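# Press in the yellow-stickered drive blanks on a loose rack

## Task

Push each drive blank marked with a yellow sticker fully home until it hits its stop and latches, without disturbing blanks that lack the sticker. The rack is free-standing: it may tilt only a little (more fails the task) and must be back in its original position at the end. A blank counts only if it stays latched on its own, not because the gripper is holding it in.

## Robot and tools

Robot: a single arm with a two-finger parallel gripper. Its base sits on a stand just past the table's +y edge, about 0.5 m above the table top, reaching down and across toward -y. The base may be slightly tilted. Stand and base are part of the robot. Joint limits (rad), base to hand: shoulder pitch -1.300 to 2.000, shoulder roll -0.175 to 2.000, upper arm roll -1.571 to 1.571, elbow 0.000 to 2.443, forearm roll -1.571 to 1.571, wrist pitch -0.785 to 0.785, wrist yaw -1.571 to 1.571. The elbow cannot fully straighten.

Scene frame: origin lies in the table-top plane (not at the arm), +z up, +y to the left when facing along +x. Results report end_effector_position (metres) and end_effector_quat_wxyz in this frame. The reported position can be off, more so at long reach. Gripper axes: fingers point along the gripper's +z, open and close along its y. The reported point is between the closed finger pads, under 1 cm behind the tips; closing pushes the tips about 17 mm further along +z. With closed fingers the tips make a good pusher.

execute_actions(actions): a list of actions run one after another. Each action is a table of up to 15 rows; each row lasts one control step (1/30 s), and if fewer than 15 rows are given the final row is repeated to fill 15 steps. A row is 7 numbers in [-1, 1]: dx, dy, dz, rx, ry, rz, opening. The first six are an offset (not a pose) from the gripper's measured pose at the start of that action, expressed in the gripper's own axes; every row refers back to that same start pose, not to the row before. For the first action in a call the start is the last pose a result reported. Scale: 1.0 equals 0.6 m for dx/dy/dz and 180 degrees for rotation; rx, ry, rz form one rotation vector. opening is absolute: +1 fully open (0.145 m), -1 closed; a full close needs at least about 0.5 s. An empty list just returns the current state and images.

Each control step clips the commanded pose to within 70 mm and 16 degrees of the measured pose; damped inverse kinematics then chases it, favouring position over orientation. After an action the arm goes at most to the last clipped pose, so a large offset needs several actions. The "Hand target" line shows where the controller is currently driving. Step readings list end_effector_position at some steps; HELD marks a step partly or wholly held back. A "pose unreachable" line means the clearance check altered or blocked the command.

move(target, speed, blocking): one row of 7 numbers as above, an offset in gripper axes from the pose in the latest result that shows one, followed along a straight path. speed is in m/s, 0.002 to 0.5 (default 0.25); rotation is capped at twice that in rad/s. Path duration is 0.5 to 10 s; longer paths stop short. Opening is sent at the start. The path ignores obstacles, the hand can lag, drift, or overshoot speed (notably near full stretch). Faster contact hits harder, and a target set deeper past the contact presses harder, so for pushing a blank aim only a little past where it should seat and use a low speed. The result adds a "move:" line: done (at rest near target) or e.g. off_target, moving, held, fault, plus active limits (paced = pose clipped; held = a check blocked some steps, after which the arm may jump fast) and distance to target. blocking=false returns after 0.5 s while motion continues; then use wait or stop before any new action or move.

wait(seconds): 0 to 10; the arm holds its last command, a running move continues, and it returns early when the move ends. stop(): brakes a running move (needs room, more when fast); fingers keep moving. zoom_image(camera, region): camera "cam_wrist", region [x0, y0, x1, y1] in pixels of the 672x504 image, origin top-left, at most 504x504; use it to check sticker colour and whether each blank sits flush.

Camera cam_wrist: pinhole+radial, K=[[518.434, 0, 339.392], [0, 518.434, 252.294], [0, 0, 1]], D=[0.227046, 0.00795773, 0, 0, 0.0000249071, 0.280313, 0.0145854, 0.000100929], fovy 51.847 deg. Scene-1 starting T_world_to_cam=[[0.966333, 0.13343, 0.219992, -0.296419], [-0.200586, -0.1448, 0.968916, -0.219314], [0.161137, -0.980423, -0.113161, 0.202135], [0, 0, 0, 1]], camera at [0.209877, 0.205972, 0.30058]. Its pose follows the joint readings; expect errors of roughly 0.5% focal, 1.5 px centre, 0.5 deg and 2.5 mm.

grip_measured is the finger opening on the command scale; commanding below it squeezes (about 10 N per pad max). Holding loads heats motors: MOTOR HOT from 85 °C, and at 100 °C an OVER-TEMPERATURE FAULT stops the arm. Any FAULT stop is costly. A stalled arm keeps pushing until given a new command, so back off after each blank latches.

Avoid: hard or fast pushes that could tip or slide the unsecured rack, pressing blanks without a yellow sticker, knocking anything off the table, and ending while the gripper is still holding a blank in. Push straight along the slot axis, retract, verify visually, then call finished_scene(scene) with the current scene's number; it cannot be undone and reports success.

Each tool is called after ">>>" as a command line: name --argument value for each argument, lists and objects as JSON in quotes; but a table of rows of numbers goes row by row, as --pt "numbers of a row", without its own name.

## Session

>>> execute_actions --actions '[]'

Scene clock: 0.00 s.
end_effector_position=(+0.2215, +0.1537, +0.3004) grip_measured=+1.00 end_effector_quat_wxyz=(+0.583, +0.471, +0.623, -0.223)
Joint positions: [ 0.902  1.276 -1.291  1.563 -1.548  0.075 -0.283  0.145]
Joint velocities: [ 0.033  0.011 -0.002 -0.012 -0.007 -0.051  0.022 -0.   ]
Hand target: +0.222, +0.154, +0.300; +0.583, +0.471, +0.623, -0.223

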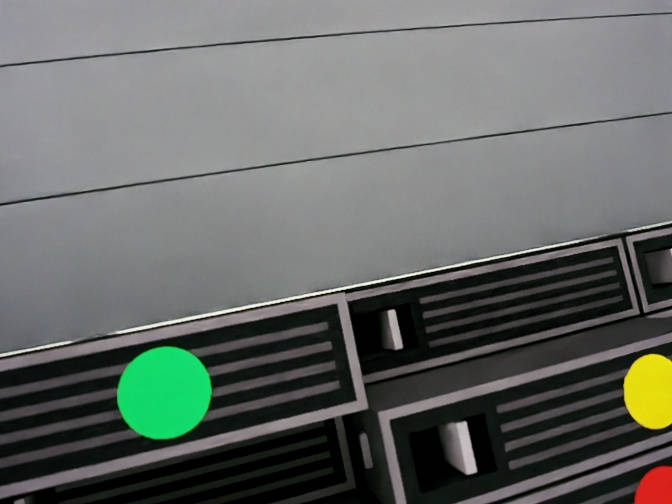

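>>> move --target '[-0.0235, 0.0988, -0.156, 0, 0, 0, 1]' --speed 0.15

Scene clock: 1.50 s.
end_effector_position=(+0.2233, +0.2537, +0.3497) grip_measured=+1.00 end_effector_quat_wxyz=(+0.582, +0.472, +0.623, -0.225)
Joint positions: [ 0.836  1.8   -1.321  2.097 -1.446  0.203 -0.26   0.145]
Joint velocities: [-0.055 -0.033 -0.002 -0.022 -0.095 -0.037 -0.007  0.   ]
Hand target: +0.224, +0.254, +0.349; +0.584, +0.472, +0.622, -0.223
Off the commanded pose: 0.002 m, 0 deg.
move: done
camera_calibration (this result's frames):
cam_wrist: T_world_to_cam=[[0.96728, 0.128952, 0.218498, -0.320916], [-0.199733, -0.144026, 0.969208, -0.252806], [0.156451, -0.981136, -0.113557, 0.306778], [0, 0, 0, 1]] pos_world=[0.211926, 0.305964, 0.349978]

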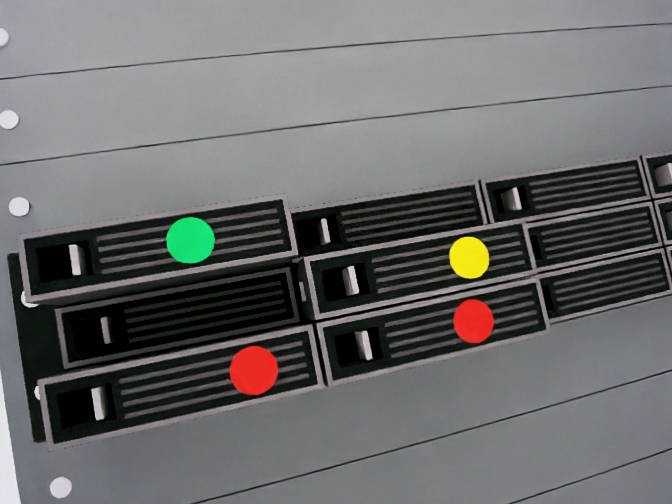

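>>> move --target '[0.035, 0.24, 0.146, 0, 0, 0, 1]' --speed 0.15

Scene clock: 3.63 s.
end_effector_position=(+0.3929, +0.2504, +0.3496) grip_measured=+1.00 end_effector_quat_wxyz=(+0.572, +0.475, +0.633, -0.213)
Joint positions: [ 1.179  1.055 -1.575  2.383 -1.573  0.111  0.769  0.145]
Joint velocities: [ 0.033  0.033  0.002  0.012 -0.051 -0.051  0.051 -0.   ]
Hand target: +0.392, +0.250, +0.350; +0.572, +0.476, +0.633, -0.216
Off the commanded pose: 0.003 m, 2 deg.
joint sent to its limit — the command would take joint 3 (upper arm roll) past its lower limit and joint 5 (forearm roll) past its lower limit, so those joints were sent only as far as their limits.
move: done
camera_calibration (this result's frames):
cam_wrist: T_world_to_cam=[[0.967807, 0.137137, 0.211054, -0.484118], [-0.18545, -0.178406, 0.966323, -0.215218], [0.170172, -0.974353, -0.147231, 0.281755], [0, 0, 0, 1]] pos_world=[0.380673, 0.302523, 0.351628]

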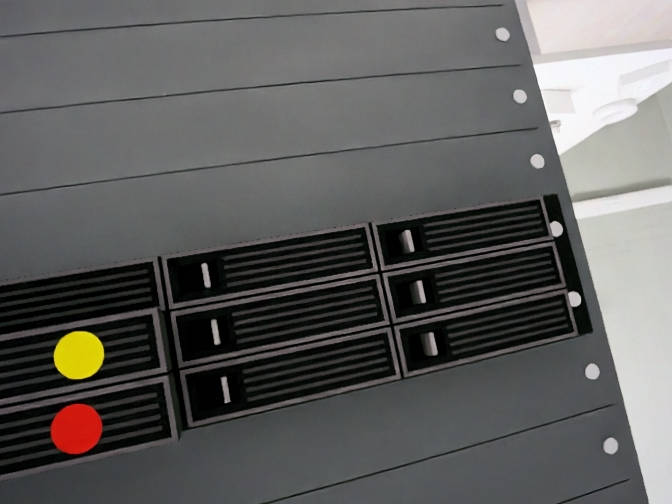

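>>> move --target '[0.0935, -0.148, 0.02, 0.219, 0.0771, 0.0082, 1]' --speed 0.2

Scene clock: 7.47 s.
end_effector_position=(+0.3309, +0.2186, +0.2714) grip_measured=+1.00 end_effector_quat_wxyz=(+0.308, +0.670, +0.581, -0.346)
Joint positions: [ 1.118  0.769 -1.575  2.145 -1.412  0.057  1.48   0.145]
Joint velocities: [-0.055  0.011 -0.002  0.012  0.007  0.007  0.037  0.   ]
Hand target: +0.330, +0.219, +0.271; +0.304, +0.670, +0.581, -0.347
Off the commanded pose: 0.002 m, 1 deg.
joint sent to its limit — the command would take joint 3 (upper arm roll) past its lower limit, so that joint was sent only as far as its limit.
move: done
camera_calibration (this result's frames):
cam_wrist: T_world_to_cam=[[0.890921, -0.429048, -0.14892, -0.156356], [-0.0375611, -0.396389, 0.917314, -0.144854], [-0.452602, -0.811661, -0.369267, 0.480518], [0, 0, 0, 1]] pos_world=[0.351343, 0.265515, 0.287031]

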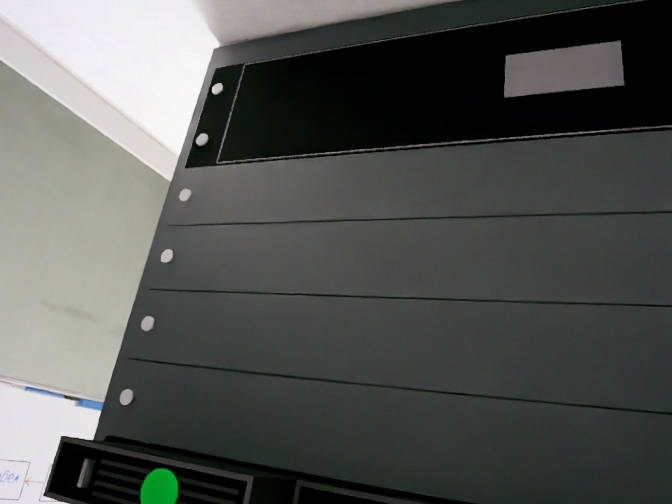

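>>> move --target '[-0.1267, -0.0327, -0.0015, 0, -0.21, 0, -1]' --speed 0.2

Scene clock: 9.73 s.
end_effector_position=(+0.3039, +0.1803, +0.3327) grip_measured=-1.00 end_effector_quat_wxyz=(+0.393, +0.621, +0.520, -0.435)
Joint positions: [ 1.237  0.873 -1.575  2.124 -1.573  0.086  1.379  0.   ]
Joint velocities: [-0.077 -0.033  0.002 -0.007 -0.037  0.037 -0.007  0.   ]
Hand target: +0.304, +0.180, +0.334; +0.396, +0.620, +0.519, -0.435
Off the commanded pose: 0.002 m, 21 deg; orientation clipped at the last step of the last action.
joint sent to its limit — the command would take joint 3 (upper arm roll) past its lower limit and joint 5 (forearm roll) past its lower limit, so those joints were sent only as far as their limits.
move: off_target; limits=paced
camera_calibration (this result's frames):
cam_wrist: T_world_to_cam=[[0.879357, -0.475058, -0.0324237, -0.166554], [-0.0259757, -0.115852, 0.992927, -0.296563], [-0.475455, -0.872295, -0.114215, 0.392847], [0, 0, 0, 1]] pos_world=[0.325537, 0.229198, 0.333934]

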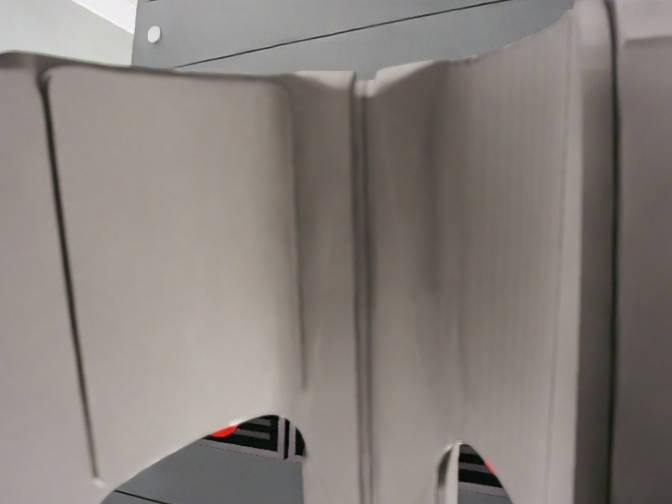

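>>> move --target '[0, 0, 0, -0.1019, -0.099, 0.4806, -0.4]' --speed 0.25

Scene clock: 15.07 s.
end_effector_position=(+0.3030, +0.1806, +0.3367) grip_measured=-0.40 end_effector_quat_wxyz=(+0.740, +0.668, -0.056, -0.055)
Joint positions: [ 0.153  0.407 -0.534  2.001 -1.437  0.773  0.344  0.045]
Joint velocities: [-0.143 -0.033  0.007 -0.012  0.022 -0.081 -0.007 -0.   ]
Hand target: +0.302, +0.180, +0.337; +0.742, +0.666, -0.055, -0.056
Off the commanded pose: 0.004 m, 1 deg.
move: off_target
camera_calibration (this result's frames):
cam_wrist: T_world_to_cam=[[-0.0888658, -0.232766, 0.968464, -0.252858], [-0.937201, 0.348784, -0.00216833, 0.226722], [-0.33728, -0.907838, -0.249143, 0.403103], [0, 0, 0, 1]] pos_world=[0.325972, 0.228018, 0.345806]

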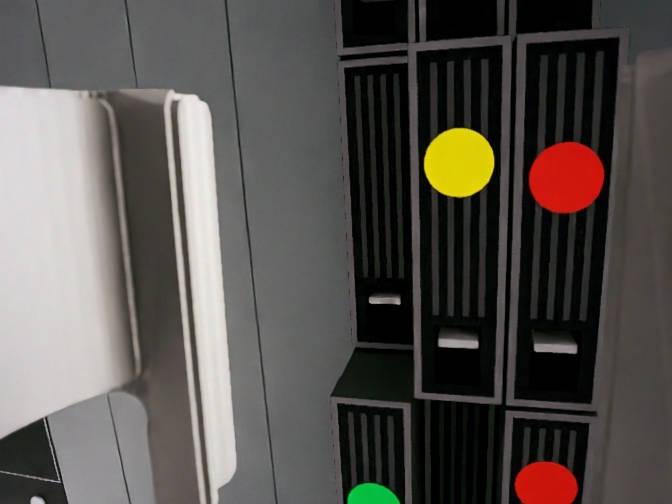

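>>> move --target '[-0.0032, -0.0132, 0.0845, -0.106, 0, 0, -0.4]' --speed 0.15

Scene clock: 17.70 s.
end_effector_position=(+0.2938, +0.1314, +0.3307) grip_measured=-0.40 end_effector_quat_wxyz=(+0.838, +0.540, -0.045, -0.062)
Joint positions: [ 0.267  0.255 -0.437  1.51  -1.27   0.554 -0.341  0.045]
Joint velocities: [ 0.033 -0.011 -0.017 -0.007  0.037  0.022 -0.051 -0.   ]
Hand target: +0.293, +0.131, +0.333; +0.841, +0.536, -0.046, -0.062
Off the commanded pose: 0.004 m, 0 deg.
move: off_target
camera_calibration (this result's frames):
cam_wrist: T_world_to_cam=[[-0.0392694, 0.0851431, 0.995595, -0.324628], [-0.938529, 0.338833, -0.0659954, 0.258044], [-0.342959, -0.936986, 0.0666035, 0.255023], [0, 0, 0, 1]] pos_world=[0.316896, 0.179159, 0.323243]

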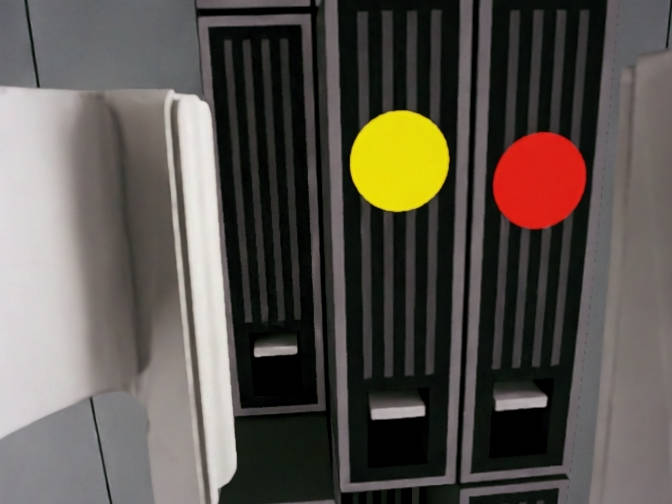

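>>> move --target '[0.0007, -0.01, 0.0503, 0, 0, 0, -1]' --speed 0.05

Scene clock: 19.00 s.
end_effector_position=(+0.2896, +0.1018, +0.3355) grip_measured=-1.00 end_effector_quat_wxyz=(+0.836, +0.543, -0.044, -0.063)
Joint positions: [ 0.393  0.237 -0.437  1.369 -1.237  0.514 -0.344  0.   ]
Joint velocities: [ 0.011 -0.121 -0.002 -0.022  0.051 -0.125 -0.022 -0.   ]
Hand target: +0.289, +0.102, +0.337; +0.838, +0.540, -0.045, -0.062
Off the commanded pose: 0.002 m, 0 deg.
move: done
camera_calibration (this result's frames):
cam_wrist: T_world_to_cam=[[-0.037324, 0.0780348, 0.996252, -0.327176], [-0.938587, 0.339471, -0.0617539, 0.263029], [-0.343018, -0.937374, 0.0605721, 0.227632], [0, 0, 0, 1]] pos_world=[0.312746, 0.149617, 0.328404]

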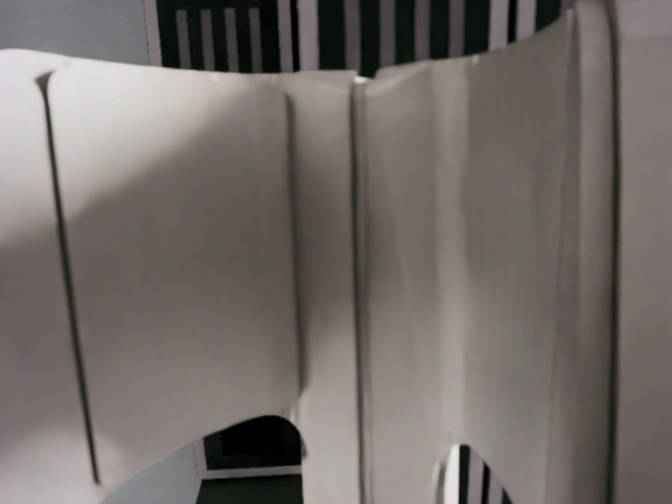

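>>> move --target '[0.0007, -0.0173, 0.047, 0, 0, 0, -1]' --speed 0.02

Scene clock: 20.80 s.
end_effector_position=(+0.2868, +0.0734, +0.3329) grip_measured=-1.00 end_effector_quat_wxyz=(+0.834, +0.547, -0.041, -0.063)
Joint positions: [ 0.511  0.204 -0.437  1.185 -1.205  0.46  -0.39   0.   ]
Joint velocities: [ 0.033 -0.033  0.007 -0.007 -0.022 -0.066  0.007  0.   ]
Hand target: +0.285, +0.072, +0.337; +0.836, +0.543, -0.044, -0.063
Off the commanded pose: 0.005 m, 1 deg.
move: off_target
camera_calibration (this result's frames):
cam_wrist: T_world_to_cam=[[-0.0328076, 0.0681446, 0.997136, -0.32334], [-0.939918, 0.337109, -0.0539632, 0.267798], [-0.339821, -0.938996, 0.0529906, 0.201894], [0, 0, 0, 1]] pos_world=[0.309708, 0.121334, 0.326166]

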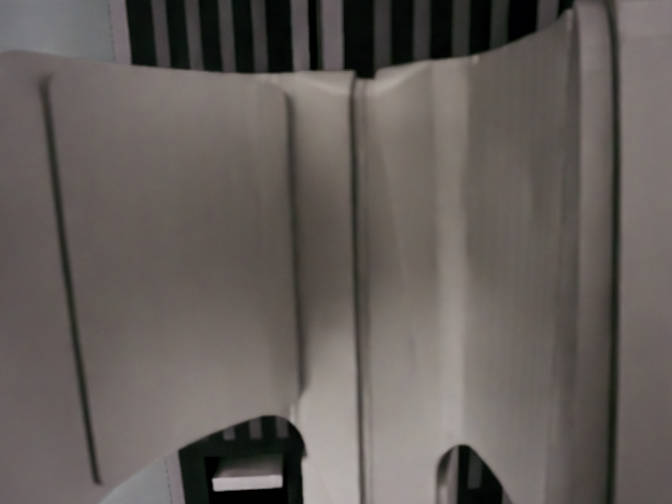

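>>> move --target '[0, -0.001, 0.0232, 0, 0, 0, -1]' --speed 0.015

Scene clock: 22.20 s.
end_effector_position=(+0.2860, +0.0620, +0.3331) grip_measured=-1.00 end_effector_quat_wxyz=(+0.831, +0.551, -0.039, -0.064)
Joint positions: [ 0.561  0.192 -0.437  1.115 -1.199  0.438 -0.395  0.   ]
Joint velocities: [ 0.011 -0.055  0.007 -0.002 -0.007 -0.007 -0.007  0.   ]
Hand target: +0.285, +0.061, +0.338; +0.834, +0.547, -0.041, -0.063
Off the commanded pose: 0.005 m, 1 deg.
move: off_target
camera_calibration (this result's frames):
cam_wrist: T_world_to_cam=[[-0.0289046, 0.0580744, 0.997894, -0.323543], [-0.940738, 0.335891, -0.0467968, 0.268801], [-0.337901, -0.940109, 0.044924, 0.193112], [0, 0, 0, 1]] pos_world=[0.308772, 0.110048, 0.326765]

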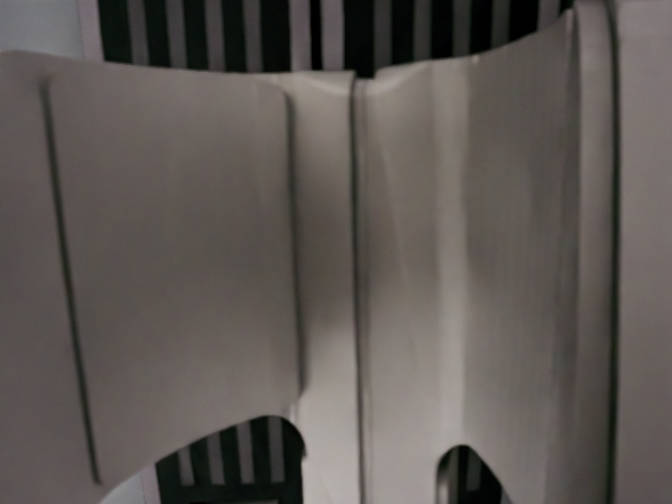

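>>> move --target '[0, 0.0037, 0.0125, 0, 0, 0, -1]' --speed 0.01

Scene clock: 23.30 s.
end_effector_position=(+0.2856, +0.0584, +0.3332) grip_measured=-1.00 end_effector_quat_wxyz=(+0.830, +0.553, -0.037, -0.065)
Joint positions: [ 0.576  0.189 -0.437  1.093 -1.201  0.431 -0.394  0.   ]
Joint velocities: [ 0.011  0.011 -0.017  0.012 -0.007  0.022  0.037  0.   ]
Hand target: +0.285, +0.056, +0.338; +0.831, +0.551, -0.038, -0.064
Off the commanded pose: 0.005 m, 0 deg.
move: off_target
camera_calibration (this result's frames):
cam_wrist: T_world_to_cam=[[-0.0248621, 0.0531052, 0.998279, -0.324431], [-0.941057, 0.335718, -0.041296, 0.267951], [-0.337333, -0.940464, 0.0416283, 0.190519], [0, 0, 0, 1]] pos_world=[0.308359, 0.106449, 0.327007]

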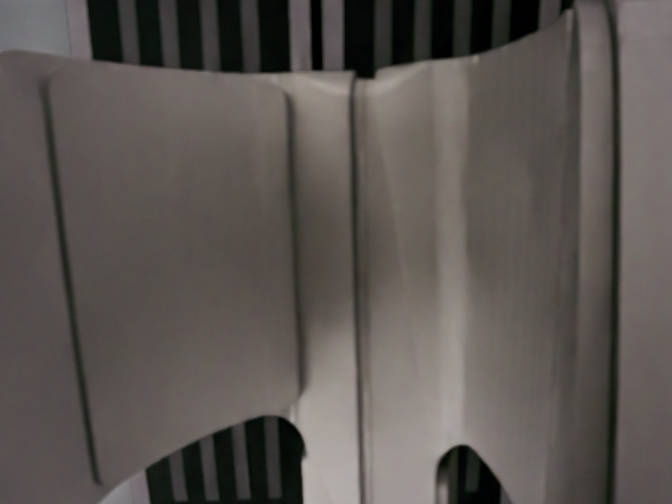

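>>> move --target '[0, 0.0043, 0.011, 0, 0, 0, -1]' --speed 0.01

Scene clock: 24.33 s.
end_effector_position=(+0.2856, +0.0578, +0.3332) grip_measured=-1.00 end_effector_quat_wxyz=(+0.831, +0.551, -0.034, -0.068)
Joint positions: [ 0.58   0.187 -0.437  1.082 -1.206  0.431 -0.402  0.   ]
Joint velocities: [-0.121 -0.055 -0.002  0.007  0.066  0.007 -0.037  0.   ]
Hand target: +0.285, +0.053, +0.338; +0.830, +0.553, -0.037, -0.065
Off the commanded pose: 0.007 m, 1 deg.
move: off_target
camera_calibration (this result's frames):
cam_wrist: T_world_to_cam=[[-0.017138, 0.0575871, 0.998193, -0.326804], [-0.940669, 0.337451, -0.0356183, 0.266024], [-0.338892, -0.93958, 0.0483872, 0.188114], [0, 0, 0, 1]] pos_world=[0.30839, 0.105797, 0.326586]

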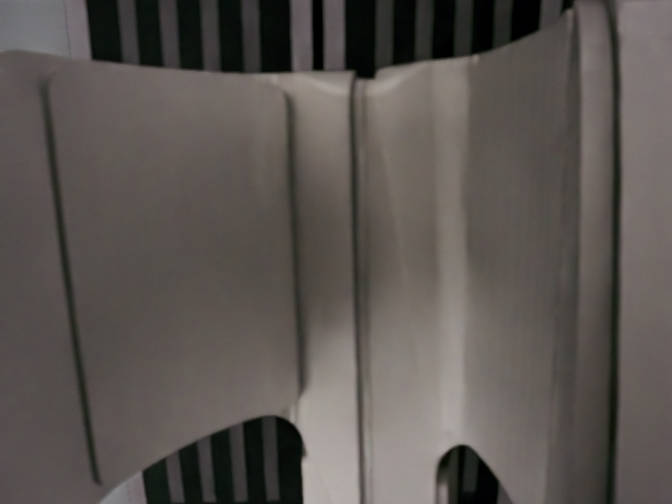

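>>> move --target '[0, 0.042, -0.092, 0, 0, 0, -1]' --speed 0.08

>>> move --target '[0, 0.09, -0.13, -0.05, 0, 0, 1]' --speed 0.15

Scene clock: 25.47 s.
end_effector_position=(+0.2951, +0.1179, +0.3347) grip_measured=-1.00 end_effector_quat_wxyz=(+0.831, +0.551, -0.035, -0.067)
Joint positions: [ 0.328  0.261 -0.454  1.477 -1.278  0.553 -0.28   0.   ]
Joint velocities: [-0.055 -0.011 -0.017 -0.027  0.007 -0.095 -0.022  0.   ]
Hand target: +0.295, +0.118, +0.336; +0.831, +0.551, -0.035, -0.068
Off the commanded pose: 0.000 m, 0 deg.
move: done
camera_calibration (this result's frames):
cam_wrist: T_world_to_cam=[[-0.0192522, 0.0563331, 0.998226, -0.33082], [-0.9406, 0.337474, -0.0371855, 0.255258], [-0.33897, -0.939648, 0.0464898, 0.24837], [0, 0, 0, 1]] pos_world=[0.317917, 0.165874, 0.328179]

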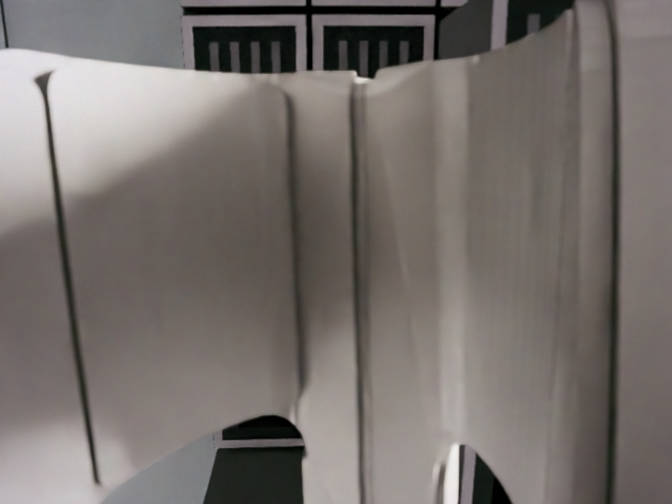

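Scene clock: 26.40 s.
end_effector_position=(+0.3099, +0.2087, +0.3525) grip_measured=+1.00 end_effector_quat_wxyz=(+0.868, +0.491, -0.030, -0.069)
Joint positions: [-0.004  0.299 -0.466  1.84  -1.421  0.657 -0.377  0.145]
Joint velocities: [ 0.055  0.033  0.007  0.007 -0.037  0.007  0.007  0.   ]
Hand target: +0.309, +0.210, +0.356; +0.871, +0.484, -0.032, -0.070
Off the commanded pose: 0.002 m, 1 deg.
move: done
camera_calibration (this result's frames):
cam_wrist: T_world_to_cam=[[0.00150587, 0.196259, 0.980551, -0.3828], [-0.942543, 0.327864, -0.0641751, 0.251342], [-0.334083, -0.924114, 0.185476, 0.284212], [0, 0, 0, 1]] pos_world=[0.332427, 0.255366, 0.33877]

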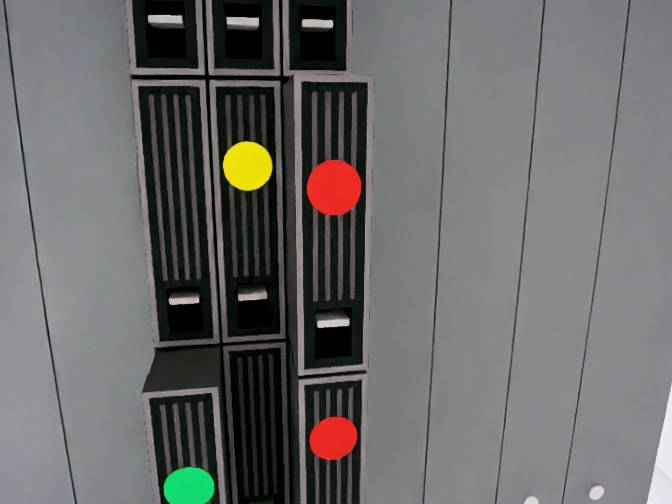

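>>> finished_scene --scene 1

The scene is finished: the task was done.


## Next scene

The same job, from a new start.

>>> execute_actions --actions '[]'

Scene clock: 0.00 s.
end_effector_position=(+0.2050, +0.2435, +0.3905) grip_measured=+1.00 end_effector_quat_wxyz=(+0.486, +0.505, +0.670, -0.245)
Joint positions: [ 1.088  1.836 -1.152  2.107 -1.378 -0.335 -0.118  0.145]
Joint velocities: [-0.055 -0.011 -0.002 -0.022  0.007 -0.066 -0.022 -0.   ]
Hand target: +0.205, +0.243, +0.390; +0.486, +0.505, +0.670, -0.245
camera_calibration (this result's frames):
cam_wrist: T_world_to_cam=[[0.997417, 0.0502562, 0.0513116, -0.232556], [-0.0366522, -0.258236, 0.965386, -0.301548], [0.0617671, -0.964774, -0.255727, 0.375239], [0, 0, 0, 1]] pos_world=[0.197725, 0.295838, 0.399002]

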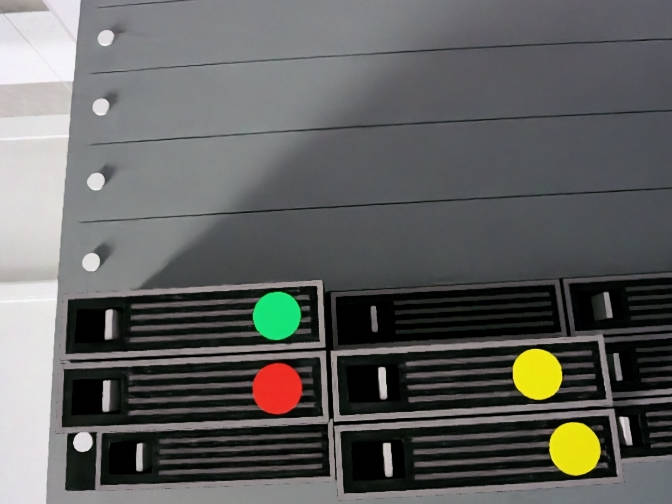

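>>> zoom_image --camera "cam_wrist" --region '[320, 260, 672, 504]'

>>> zoom_image --camera "cam_wrist" --region '[40, 230, 360, 504]'

Region (320, 260, 672, 504) of cam_wrist's 672x504 image, scaled by 1.432, with more detail than that image has; it fills the top 349 rows of this view, and the rest is white.

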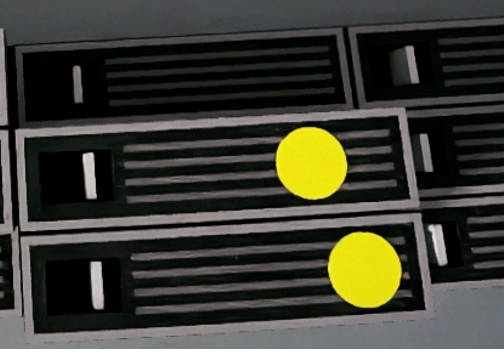

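Region (40, 230, 360, 504) of cam_wrist's 672x504 image, scaled by 1.575, with more detail than that image has; it fills the top 432 rows of this view, and the rest is white.

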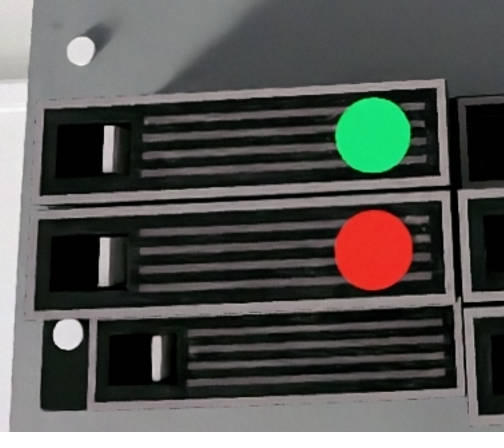

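>>> move --target '[-0.0275, 0.17, 0.13, -0.2556, -0.1532, 0.4137, 0.0]' --speed 0.3

Scene clock: 4.23 s.
end_effector_position=(+0.3293, +0.2088, +0.3923) grip_measured=+0.00 end_effector_quat_wxyz=(+0.811, +0.508, +0.156, +0.246)
Joint positions: [ 0.814  1.127 -1.354  1.96  -0.401  0.266 -0.771  0.076]
Joint velocities: [-0.033  0.011  0.012 -0.007 -0.051 -0.066 -0.051  0.   ]
Hand target: +0.328, +0.208, +0.395; +0.814, +0.504, +0.154, +0.244
Off the commanded pose: 0.003 m, 1 deg.
move: done
camera_calibration (this result's frames):
cam_wrist: T_world_to_cam=[[-0.0911372, 0.0627314, 0.993861, -0.36869], [-0.919176, -0.389293, -0.0597169, 0.412449], [0.383157, -0.918976, 0.0931403, 0.0822866], [0, 0, 0, 1]] pos_world=[0.313983, 0.259311, 0.383393]

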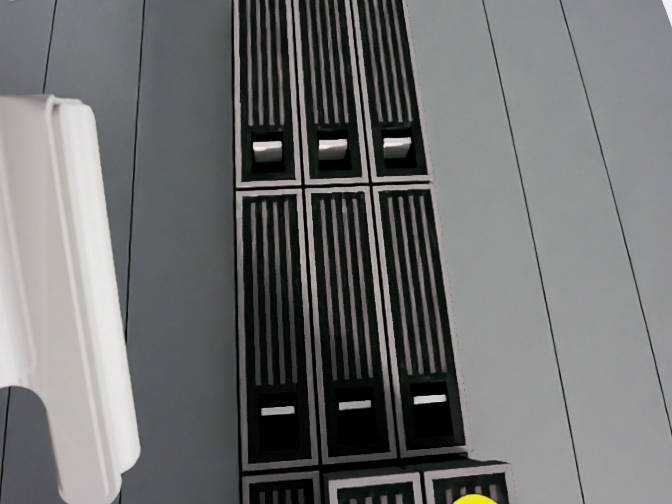

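>>> move --target '[-0.1687, -0.0043, 0.0298, 0.0005, -0.1495, -0.0722, -0.4]' --speed 0.2

Scene clock: 6.33 s.
end_effector_position=(+0.2560, +0.1392, +0.3957) grip_measured=-0.40 end_effector_quat_wxyz=(+0.847, +0.531, +0.025, +0.029)
Joint positions: [ 0.878  1.    -1.285  1.743 -0.25   0.642 -0.742  0.046]
Joint velocities: [-0.055  0.011  0.002 -0.002 -0.022 -0.066 -0.037  0.   ]
Hand target: +0.255, +0.138, +0.398; +0.848, +0.529, +0.024, +0.027
Off the commanded pose: 0.003 m, 1 deg.
move: done
camera_calibration (this result's frames):
cam_wrist: T_world_to_cam=[[-0.0380874, 0.100211, 0.994237, -0.393348], [-0.992128, 0.114991, -0.0495967, 0.262614], [-0.119298, -0.988299, 0.095042, 0.183588], [0, 0, 0, 1]] pos_world=[0.267466, 0.190659, 0.386657]

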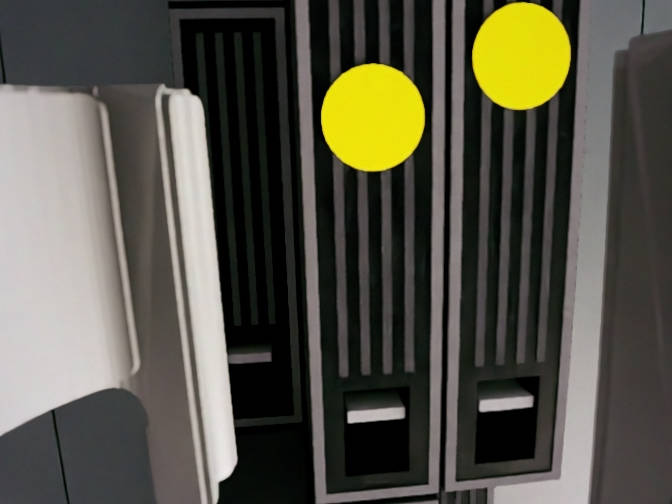

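>>> move --target '[0, -0.015, 0.0464, 0, 0, 0, -1]' --speed 0.05

>>> move --target '[-0.0004, -0.0266, 0.0705, 0, 0, 0, -1]' --speed 0.025

Scene clock: 7.60 s.
end_effector_position=(+0.2574, +0.1105, +0.3992) grip_measured=-1.00 end_effector_quat_wxyz=(+0.847, +0.530, +0.024, +0.028)
Joint positions: [ 0.946  0.907 -1.285  1.594 -0.259  0.584 -0.696  0.   ]
Joint velocities: [ 0.011 -0.143  0.007 -0.007  0.066 -0.037 -0.022  0.   ]
Hand target: +0.258, +0.110, +0.399; +0.847, +0.530, +0.026, +0.029
Off the commanded pose: 0.001 m, 0 deg.
move: done
camera_calibration (this result's frames):
cam_wrist: T_world_to_cam=[[-0.0386015, 0.102865, 0.993946, -0.393997], [-0.991728, 0.117915, -0.0507186, 0.267507], [-0.122418, -0.987682, 0.0974623, 0.154829], [0, 0, 0, 1]] pos_world=[0.26904, 0.161907, 0.390089]

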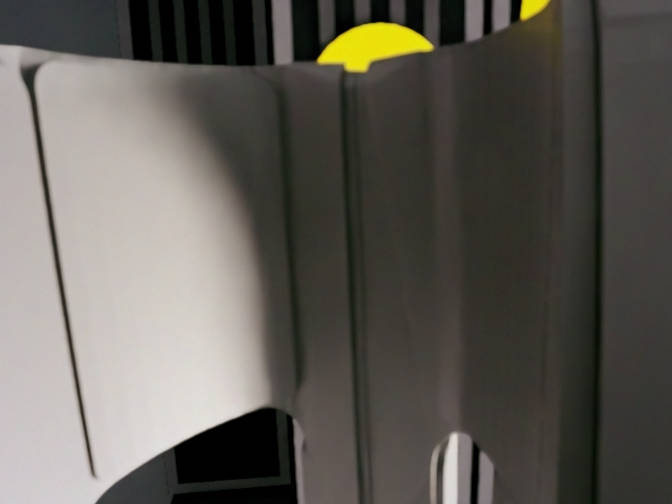

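Scene clock: 9.63 s.
end_effector_position=(+0.2593, +0.0684, +0.3990) grip_measured=-1.00 end_effector_quat_wxyz=(+0.848, +0.528, +0.027, +0.025)
Joint positions: [ 1.024  0.755 -1.286  1.328 -0.282  0.47  -0.663  0.   ]
Joint velocities: [-0.033  0.055 -0.007 -0.002  0.022  0.051  0.007  0.   ]
Hand target: +0.260, +0.065, +0.403; +0.848, +0.529, +0.025, +0.027
Off the commanded pose: 0.005 m, 1 deg.
move: off_target
camera_calibration (this result's frames):
cam_wrist: T_world_to_cam=[[-0.0305877, 0.106549, 0.993837, -0.391623], [-0.991974, 0.118811, -0.0432679, 0.271333], [-0.122688, -0.987184, 0.102059, 0.111793], [0, 0, 0, 1]] pos_world=[0.270892, 0.11985, 0.389539]

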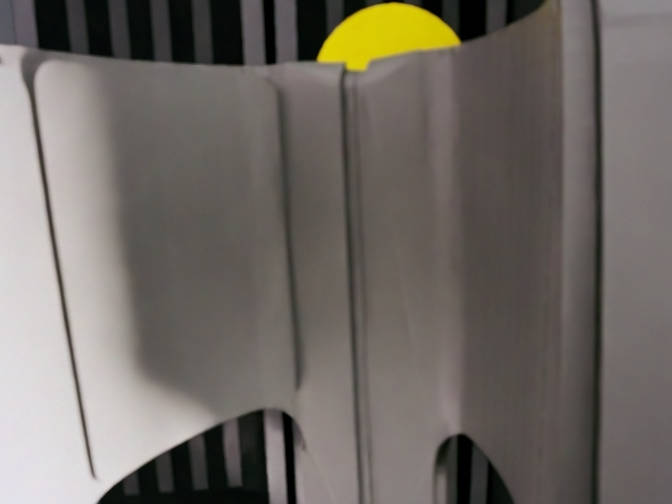

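>>> zoom_image --camera "cam_wrist" --region '[0, 0, 504, 80]'

Region (0, 0, 504, 80) of cam_wrist's 672x504 image, scaled by 1.000; it fills the top 80 rows of this view, and the rest is white.

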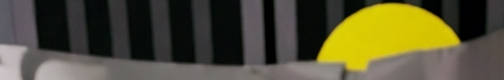

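>>> move --target '[0.001, 0.0002, 0.0112, 0, 0, 0, -1]' --speed 0.012

Scene clock: 10.60 s.
end_effector_position=(+0.2593, +0.0683, +0.3987) grip_measured=-1.00 end_effector_quat_wxyz=(+0.854, +0.519, +0.031, +0.022)
Joint positions: [ 1.023  0.747 -1.291  1.307 -0.291  0.463 -0.689  0.   ]
Joint velocities: [ 0.033  0.011 -0.007  0.007  0.007 -0.022 -0.037  0.   ]
Hand target: +0.260, +0.063, +0.402; +0.848, +0.528, +0.028, +0.025
Off the commanded pose: 0.007 m, 1 deg.
move: off_target
camera_calibration (this result's frames):
cam_wrist: T_world_to_cam=[[-0.0210073, 0.127254, 0.991648, -0.394343], [-0.992269, 0.118695, -0.0362521, 0.268678], [-0.122317, -0.984743, 0.123777, 0.102809], [0, 0, 0, 1]] pos_world=[0.270892, 0.119531, 0.388064]

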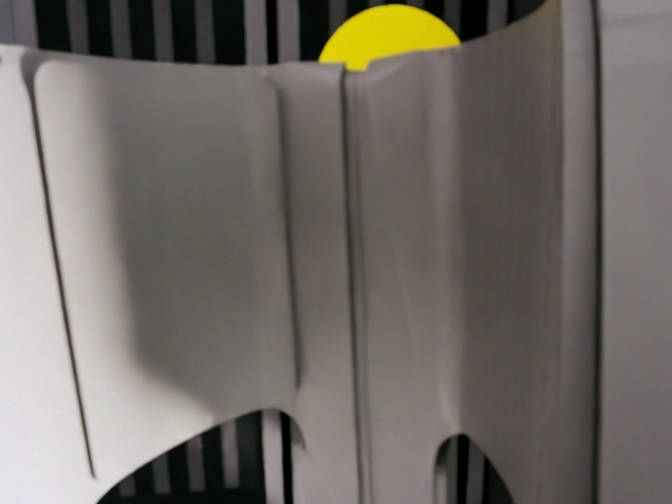

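>>> move --target '[0, 0.0352, -0.068, 0.008, 0, 0.008, -1]' --speed 0.08

>>> move --target '[0, 0.047, 0.0227, 0, 0, 0, -1]' --speed 0.08

Scene clock: 11.67 s.
end_effector_position=(+0.2576, +0.1142, +0.3963) grip_measured=-1.00 end_effector_quat_wxyz=(+0.844, +0.535, +0.027, +0.034)
Joint positions: [ 0.938  0.926 -1.29   1.617 -0.253  0.577 -0.694  0.   ]
Joint velocities: [ 0.033  0.011  0.007 -0.017  0.022  0.007 -0.007  0.   ]
Hand target: +0.256, +0.114, +0.399; +0.847, +0.530, +0.024, +0.032
Off the commanded pose: 0.003 m, 1 deg.
move: done
camera_calibration (this result's frames):
cam_wrist: T_world_to_cam=[[-0.0418121, 0.0882076, 0.995224, -0.389423], [-0.993091, 0.105647, -0.051086, 0.269063], [-0.109648, -0.990484, 0.0831809, 0.161513], [0, 0, 0, 1]] pos_world=[0.268631, 0.1659, 0.387874]

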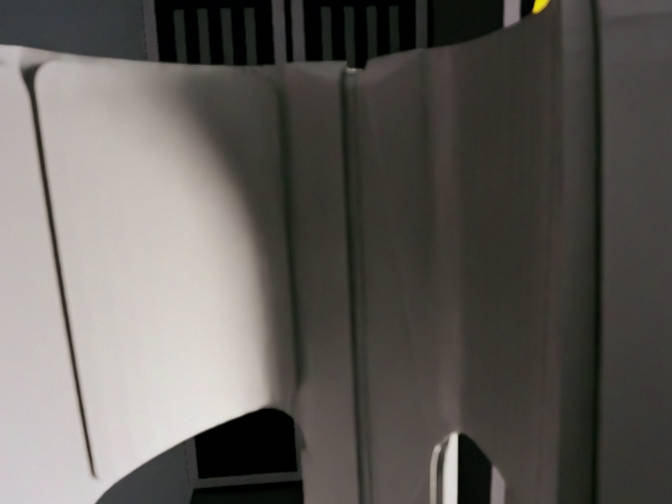

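Scene clock: 12.37 s.
end_effector_position=(+0.2589, +0.1137, +0.4274) grip_measured=-1.00 end_effector_quat_wxyz=(+0.844, +0.534, +0.028, +0.035)
Joint positions: [ 1.03   0.962 -1.29   1.684 -0.241  0.602 -0.602  0.   ]
Joint velocities: [ 0.011 -0.033  0.002 -0.017  0.037  0.037  0.037  0.   ]
Hand target: +0.258, +0.113, +0.428; +0.844, +0.535, +0.028, +0.033
Off the commanded pose: 0.001 m, 0 deg.
move: done
camera_calibration (this result's frames):
cam_wrist: T_world_to_cam=[[-0.0407073, 0.091887, 0.994937, -0.420945], [-0.99356, 0.101662, -0.05004, 0.272136], [-0.105746, -0.990566, 0.0871569, 0.155879], [0, 0, 0, 1]] pos_world=[0.269731, 0.165422, 0.418846]

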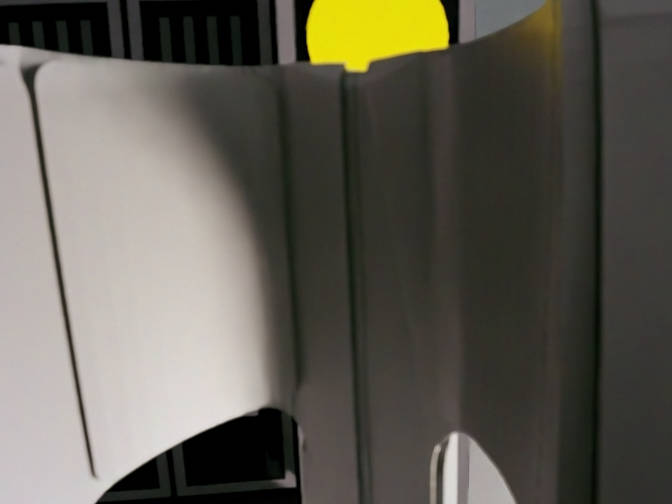

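>>> move --target '[-0.0015, -0.0305, 0.0759, 0, 0, 0, -1]' --speed 0.025

Scene clock: 14.70 s.
end_effector_position=(+0.2610, +0.0679, +0.4266) grip_measured=-1.00 end_effector_quat_wxyz=(+0.846, +0.531, +0.031, +0.031)
Joint positions: [ 1.101  0.793 -1.292  1.394 -0.269  0.483 -0.576  0.   ]
Joint velocities: [-0.143  0.011 -0.002 -0.002  0.066 -0.007  0.051  0.   ]
Hand target: +0.262, +0.065, +0.430; +0.844, +0.534, +0.030, +0.035
Off the commanded pose: 0.005 m, 1 deg.
move: off_target
camera_calibration (this result's frames):
cam_wrist: T_world_to_cam=[[-0.0319833, 0.0994457, 0.994529, -0.418469], [-0.99359, 0.104776, -0.04243, 0.275295], [-0.108422, -0.989511, 0.0954572, 0.107894], [0, 0, 0, 1]] pos_world=[0.271844, 0.119533, 0.417561]

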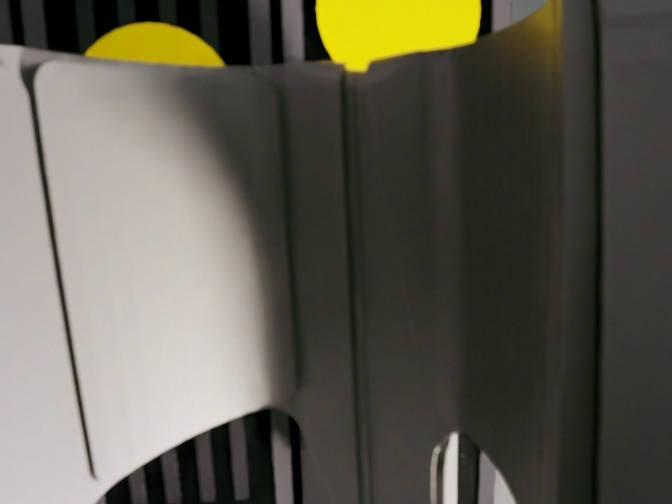

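>>> move --target '[0.001, 0.0009, 0.0097, 0, 0, 0, -1]' --speed 0.012

>>> move --target '[0, 0.04, -0.14, 0, 0, 0, 0.2]' --speed 0.12

Scene clock: 15.47 s.
end_effector_position=(+0.2609, +0.0679, +0.4265) grip_measured=-1.00 end_effector_quat_wxyz=(+0.851, +0.524, +0.034, +0.027)
Joint positions: [ 1.099  0.787 -1.297  1.38  -0.277  0.481 -0.597  0.   ]
Joint velocities: [-0.033  0.011  0.022 -0.002 -0.066  0.007  0.022  0.   ]
Hand target: +0.262, +0.063, +0.430; +0.847, +0.531, +0.031, +0.031
Off the commanded pose: 0.006 m, 1 deg.
move: off_target
camera_calibration (this result's frames):
cam_wrist: T_world_to_cam=[[-0.0232228, 0.116341, 0.992938, -0.42105], [-0.993599, 0.107141, -0.0357917, 0.272215], [-0.110548, -0.987414, 0.113108, 0.100764], [0, 0, 0, 1]] pos_world=[0.271834, 0.119316, 0.416422]

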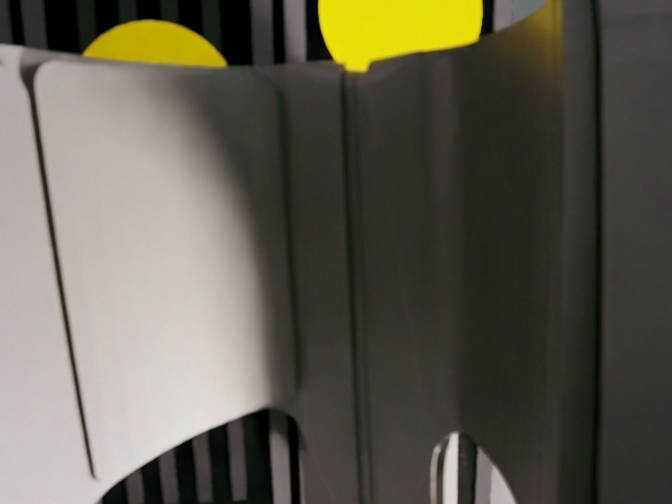

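Scene clock: 16.47 s.
end_effector_position=(+0.2551, +0.1539, +0.4078) grip_measured=+0.20 end_effector_quat_wxyz=(+0.847, +0.530, +0.034, +0.030)
Joint positions: [ 0.881  1.075 -1.283  1.845 -0.252  0.665 -0.721  0.09 ]
Joint velocities: [ 0.033  0.055  0.012 -0.007 -0.081 -0.007 -0.051 -0.   ]
Hand target: +0.254, +0.154, +0.411; +0.850, +0.524, +0.032, +0.028
Off the commanded pose: 0.003 m, 1 deg.
move: done
camera_calibration (this result's frames):
cam_wrist: T_world_to_cam=[[-0.0260709, 0.101557, 0.994488, -0.410246], [-0.993888, 0.104114, -0.0366873, 0.257468], [-0.107266, -0.989367, 0.098222, 0.192677], [0, 0, 0, 1]] pos_world=[0.265867, 0.205486, 0.398505]

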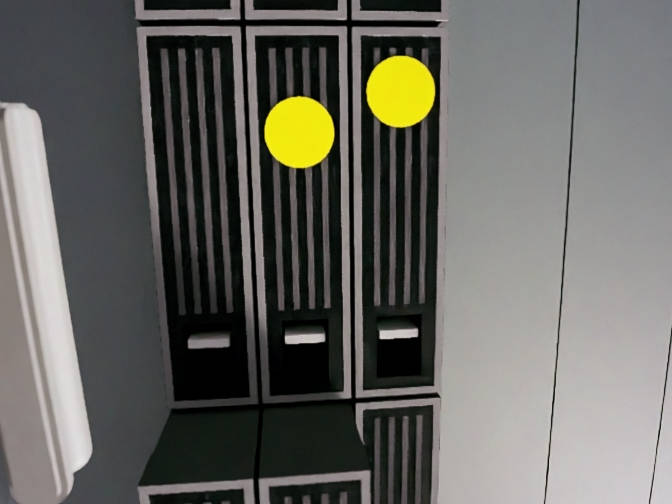

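Both yellow blanks are flush, and the other blanks look unchanged.

>>> finished_scene --scene 2

The scene is finished: the task was done.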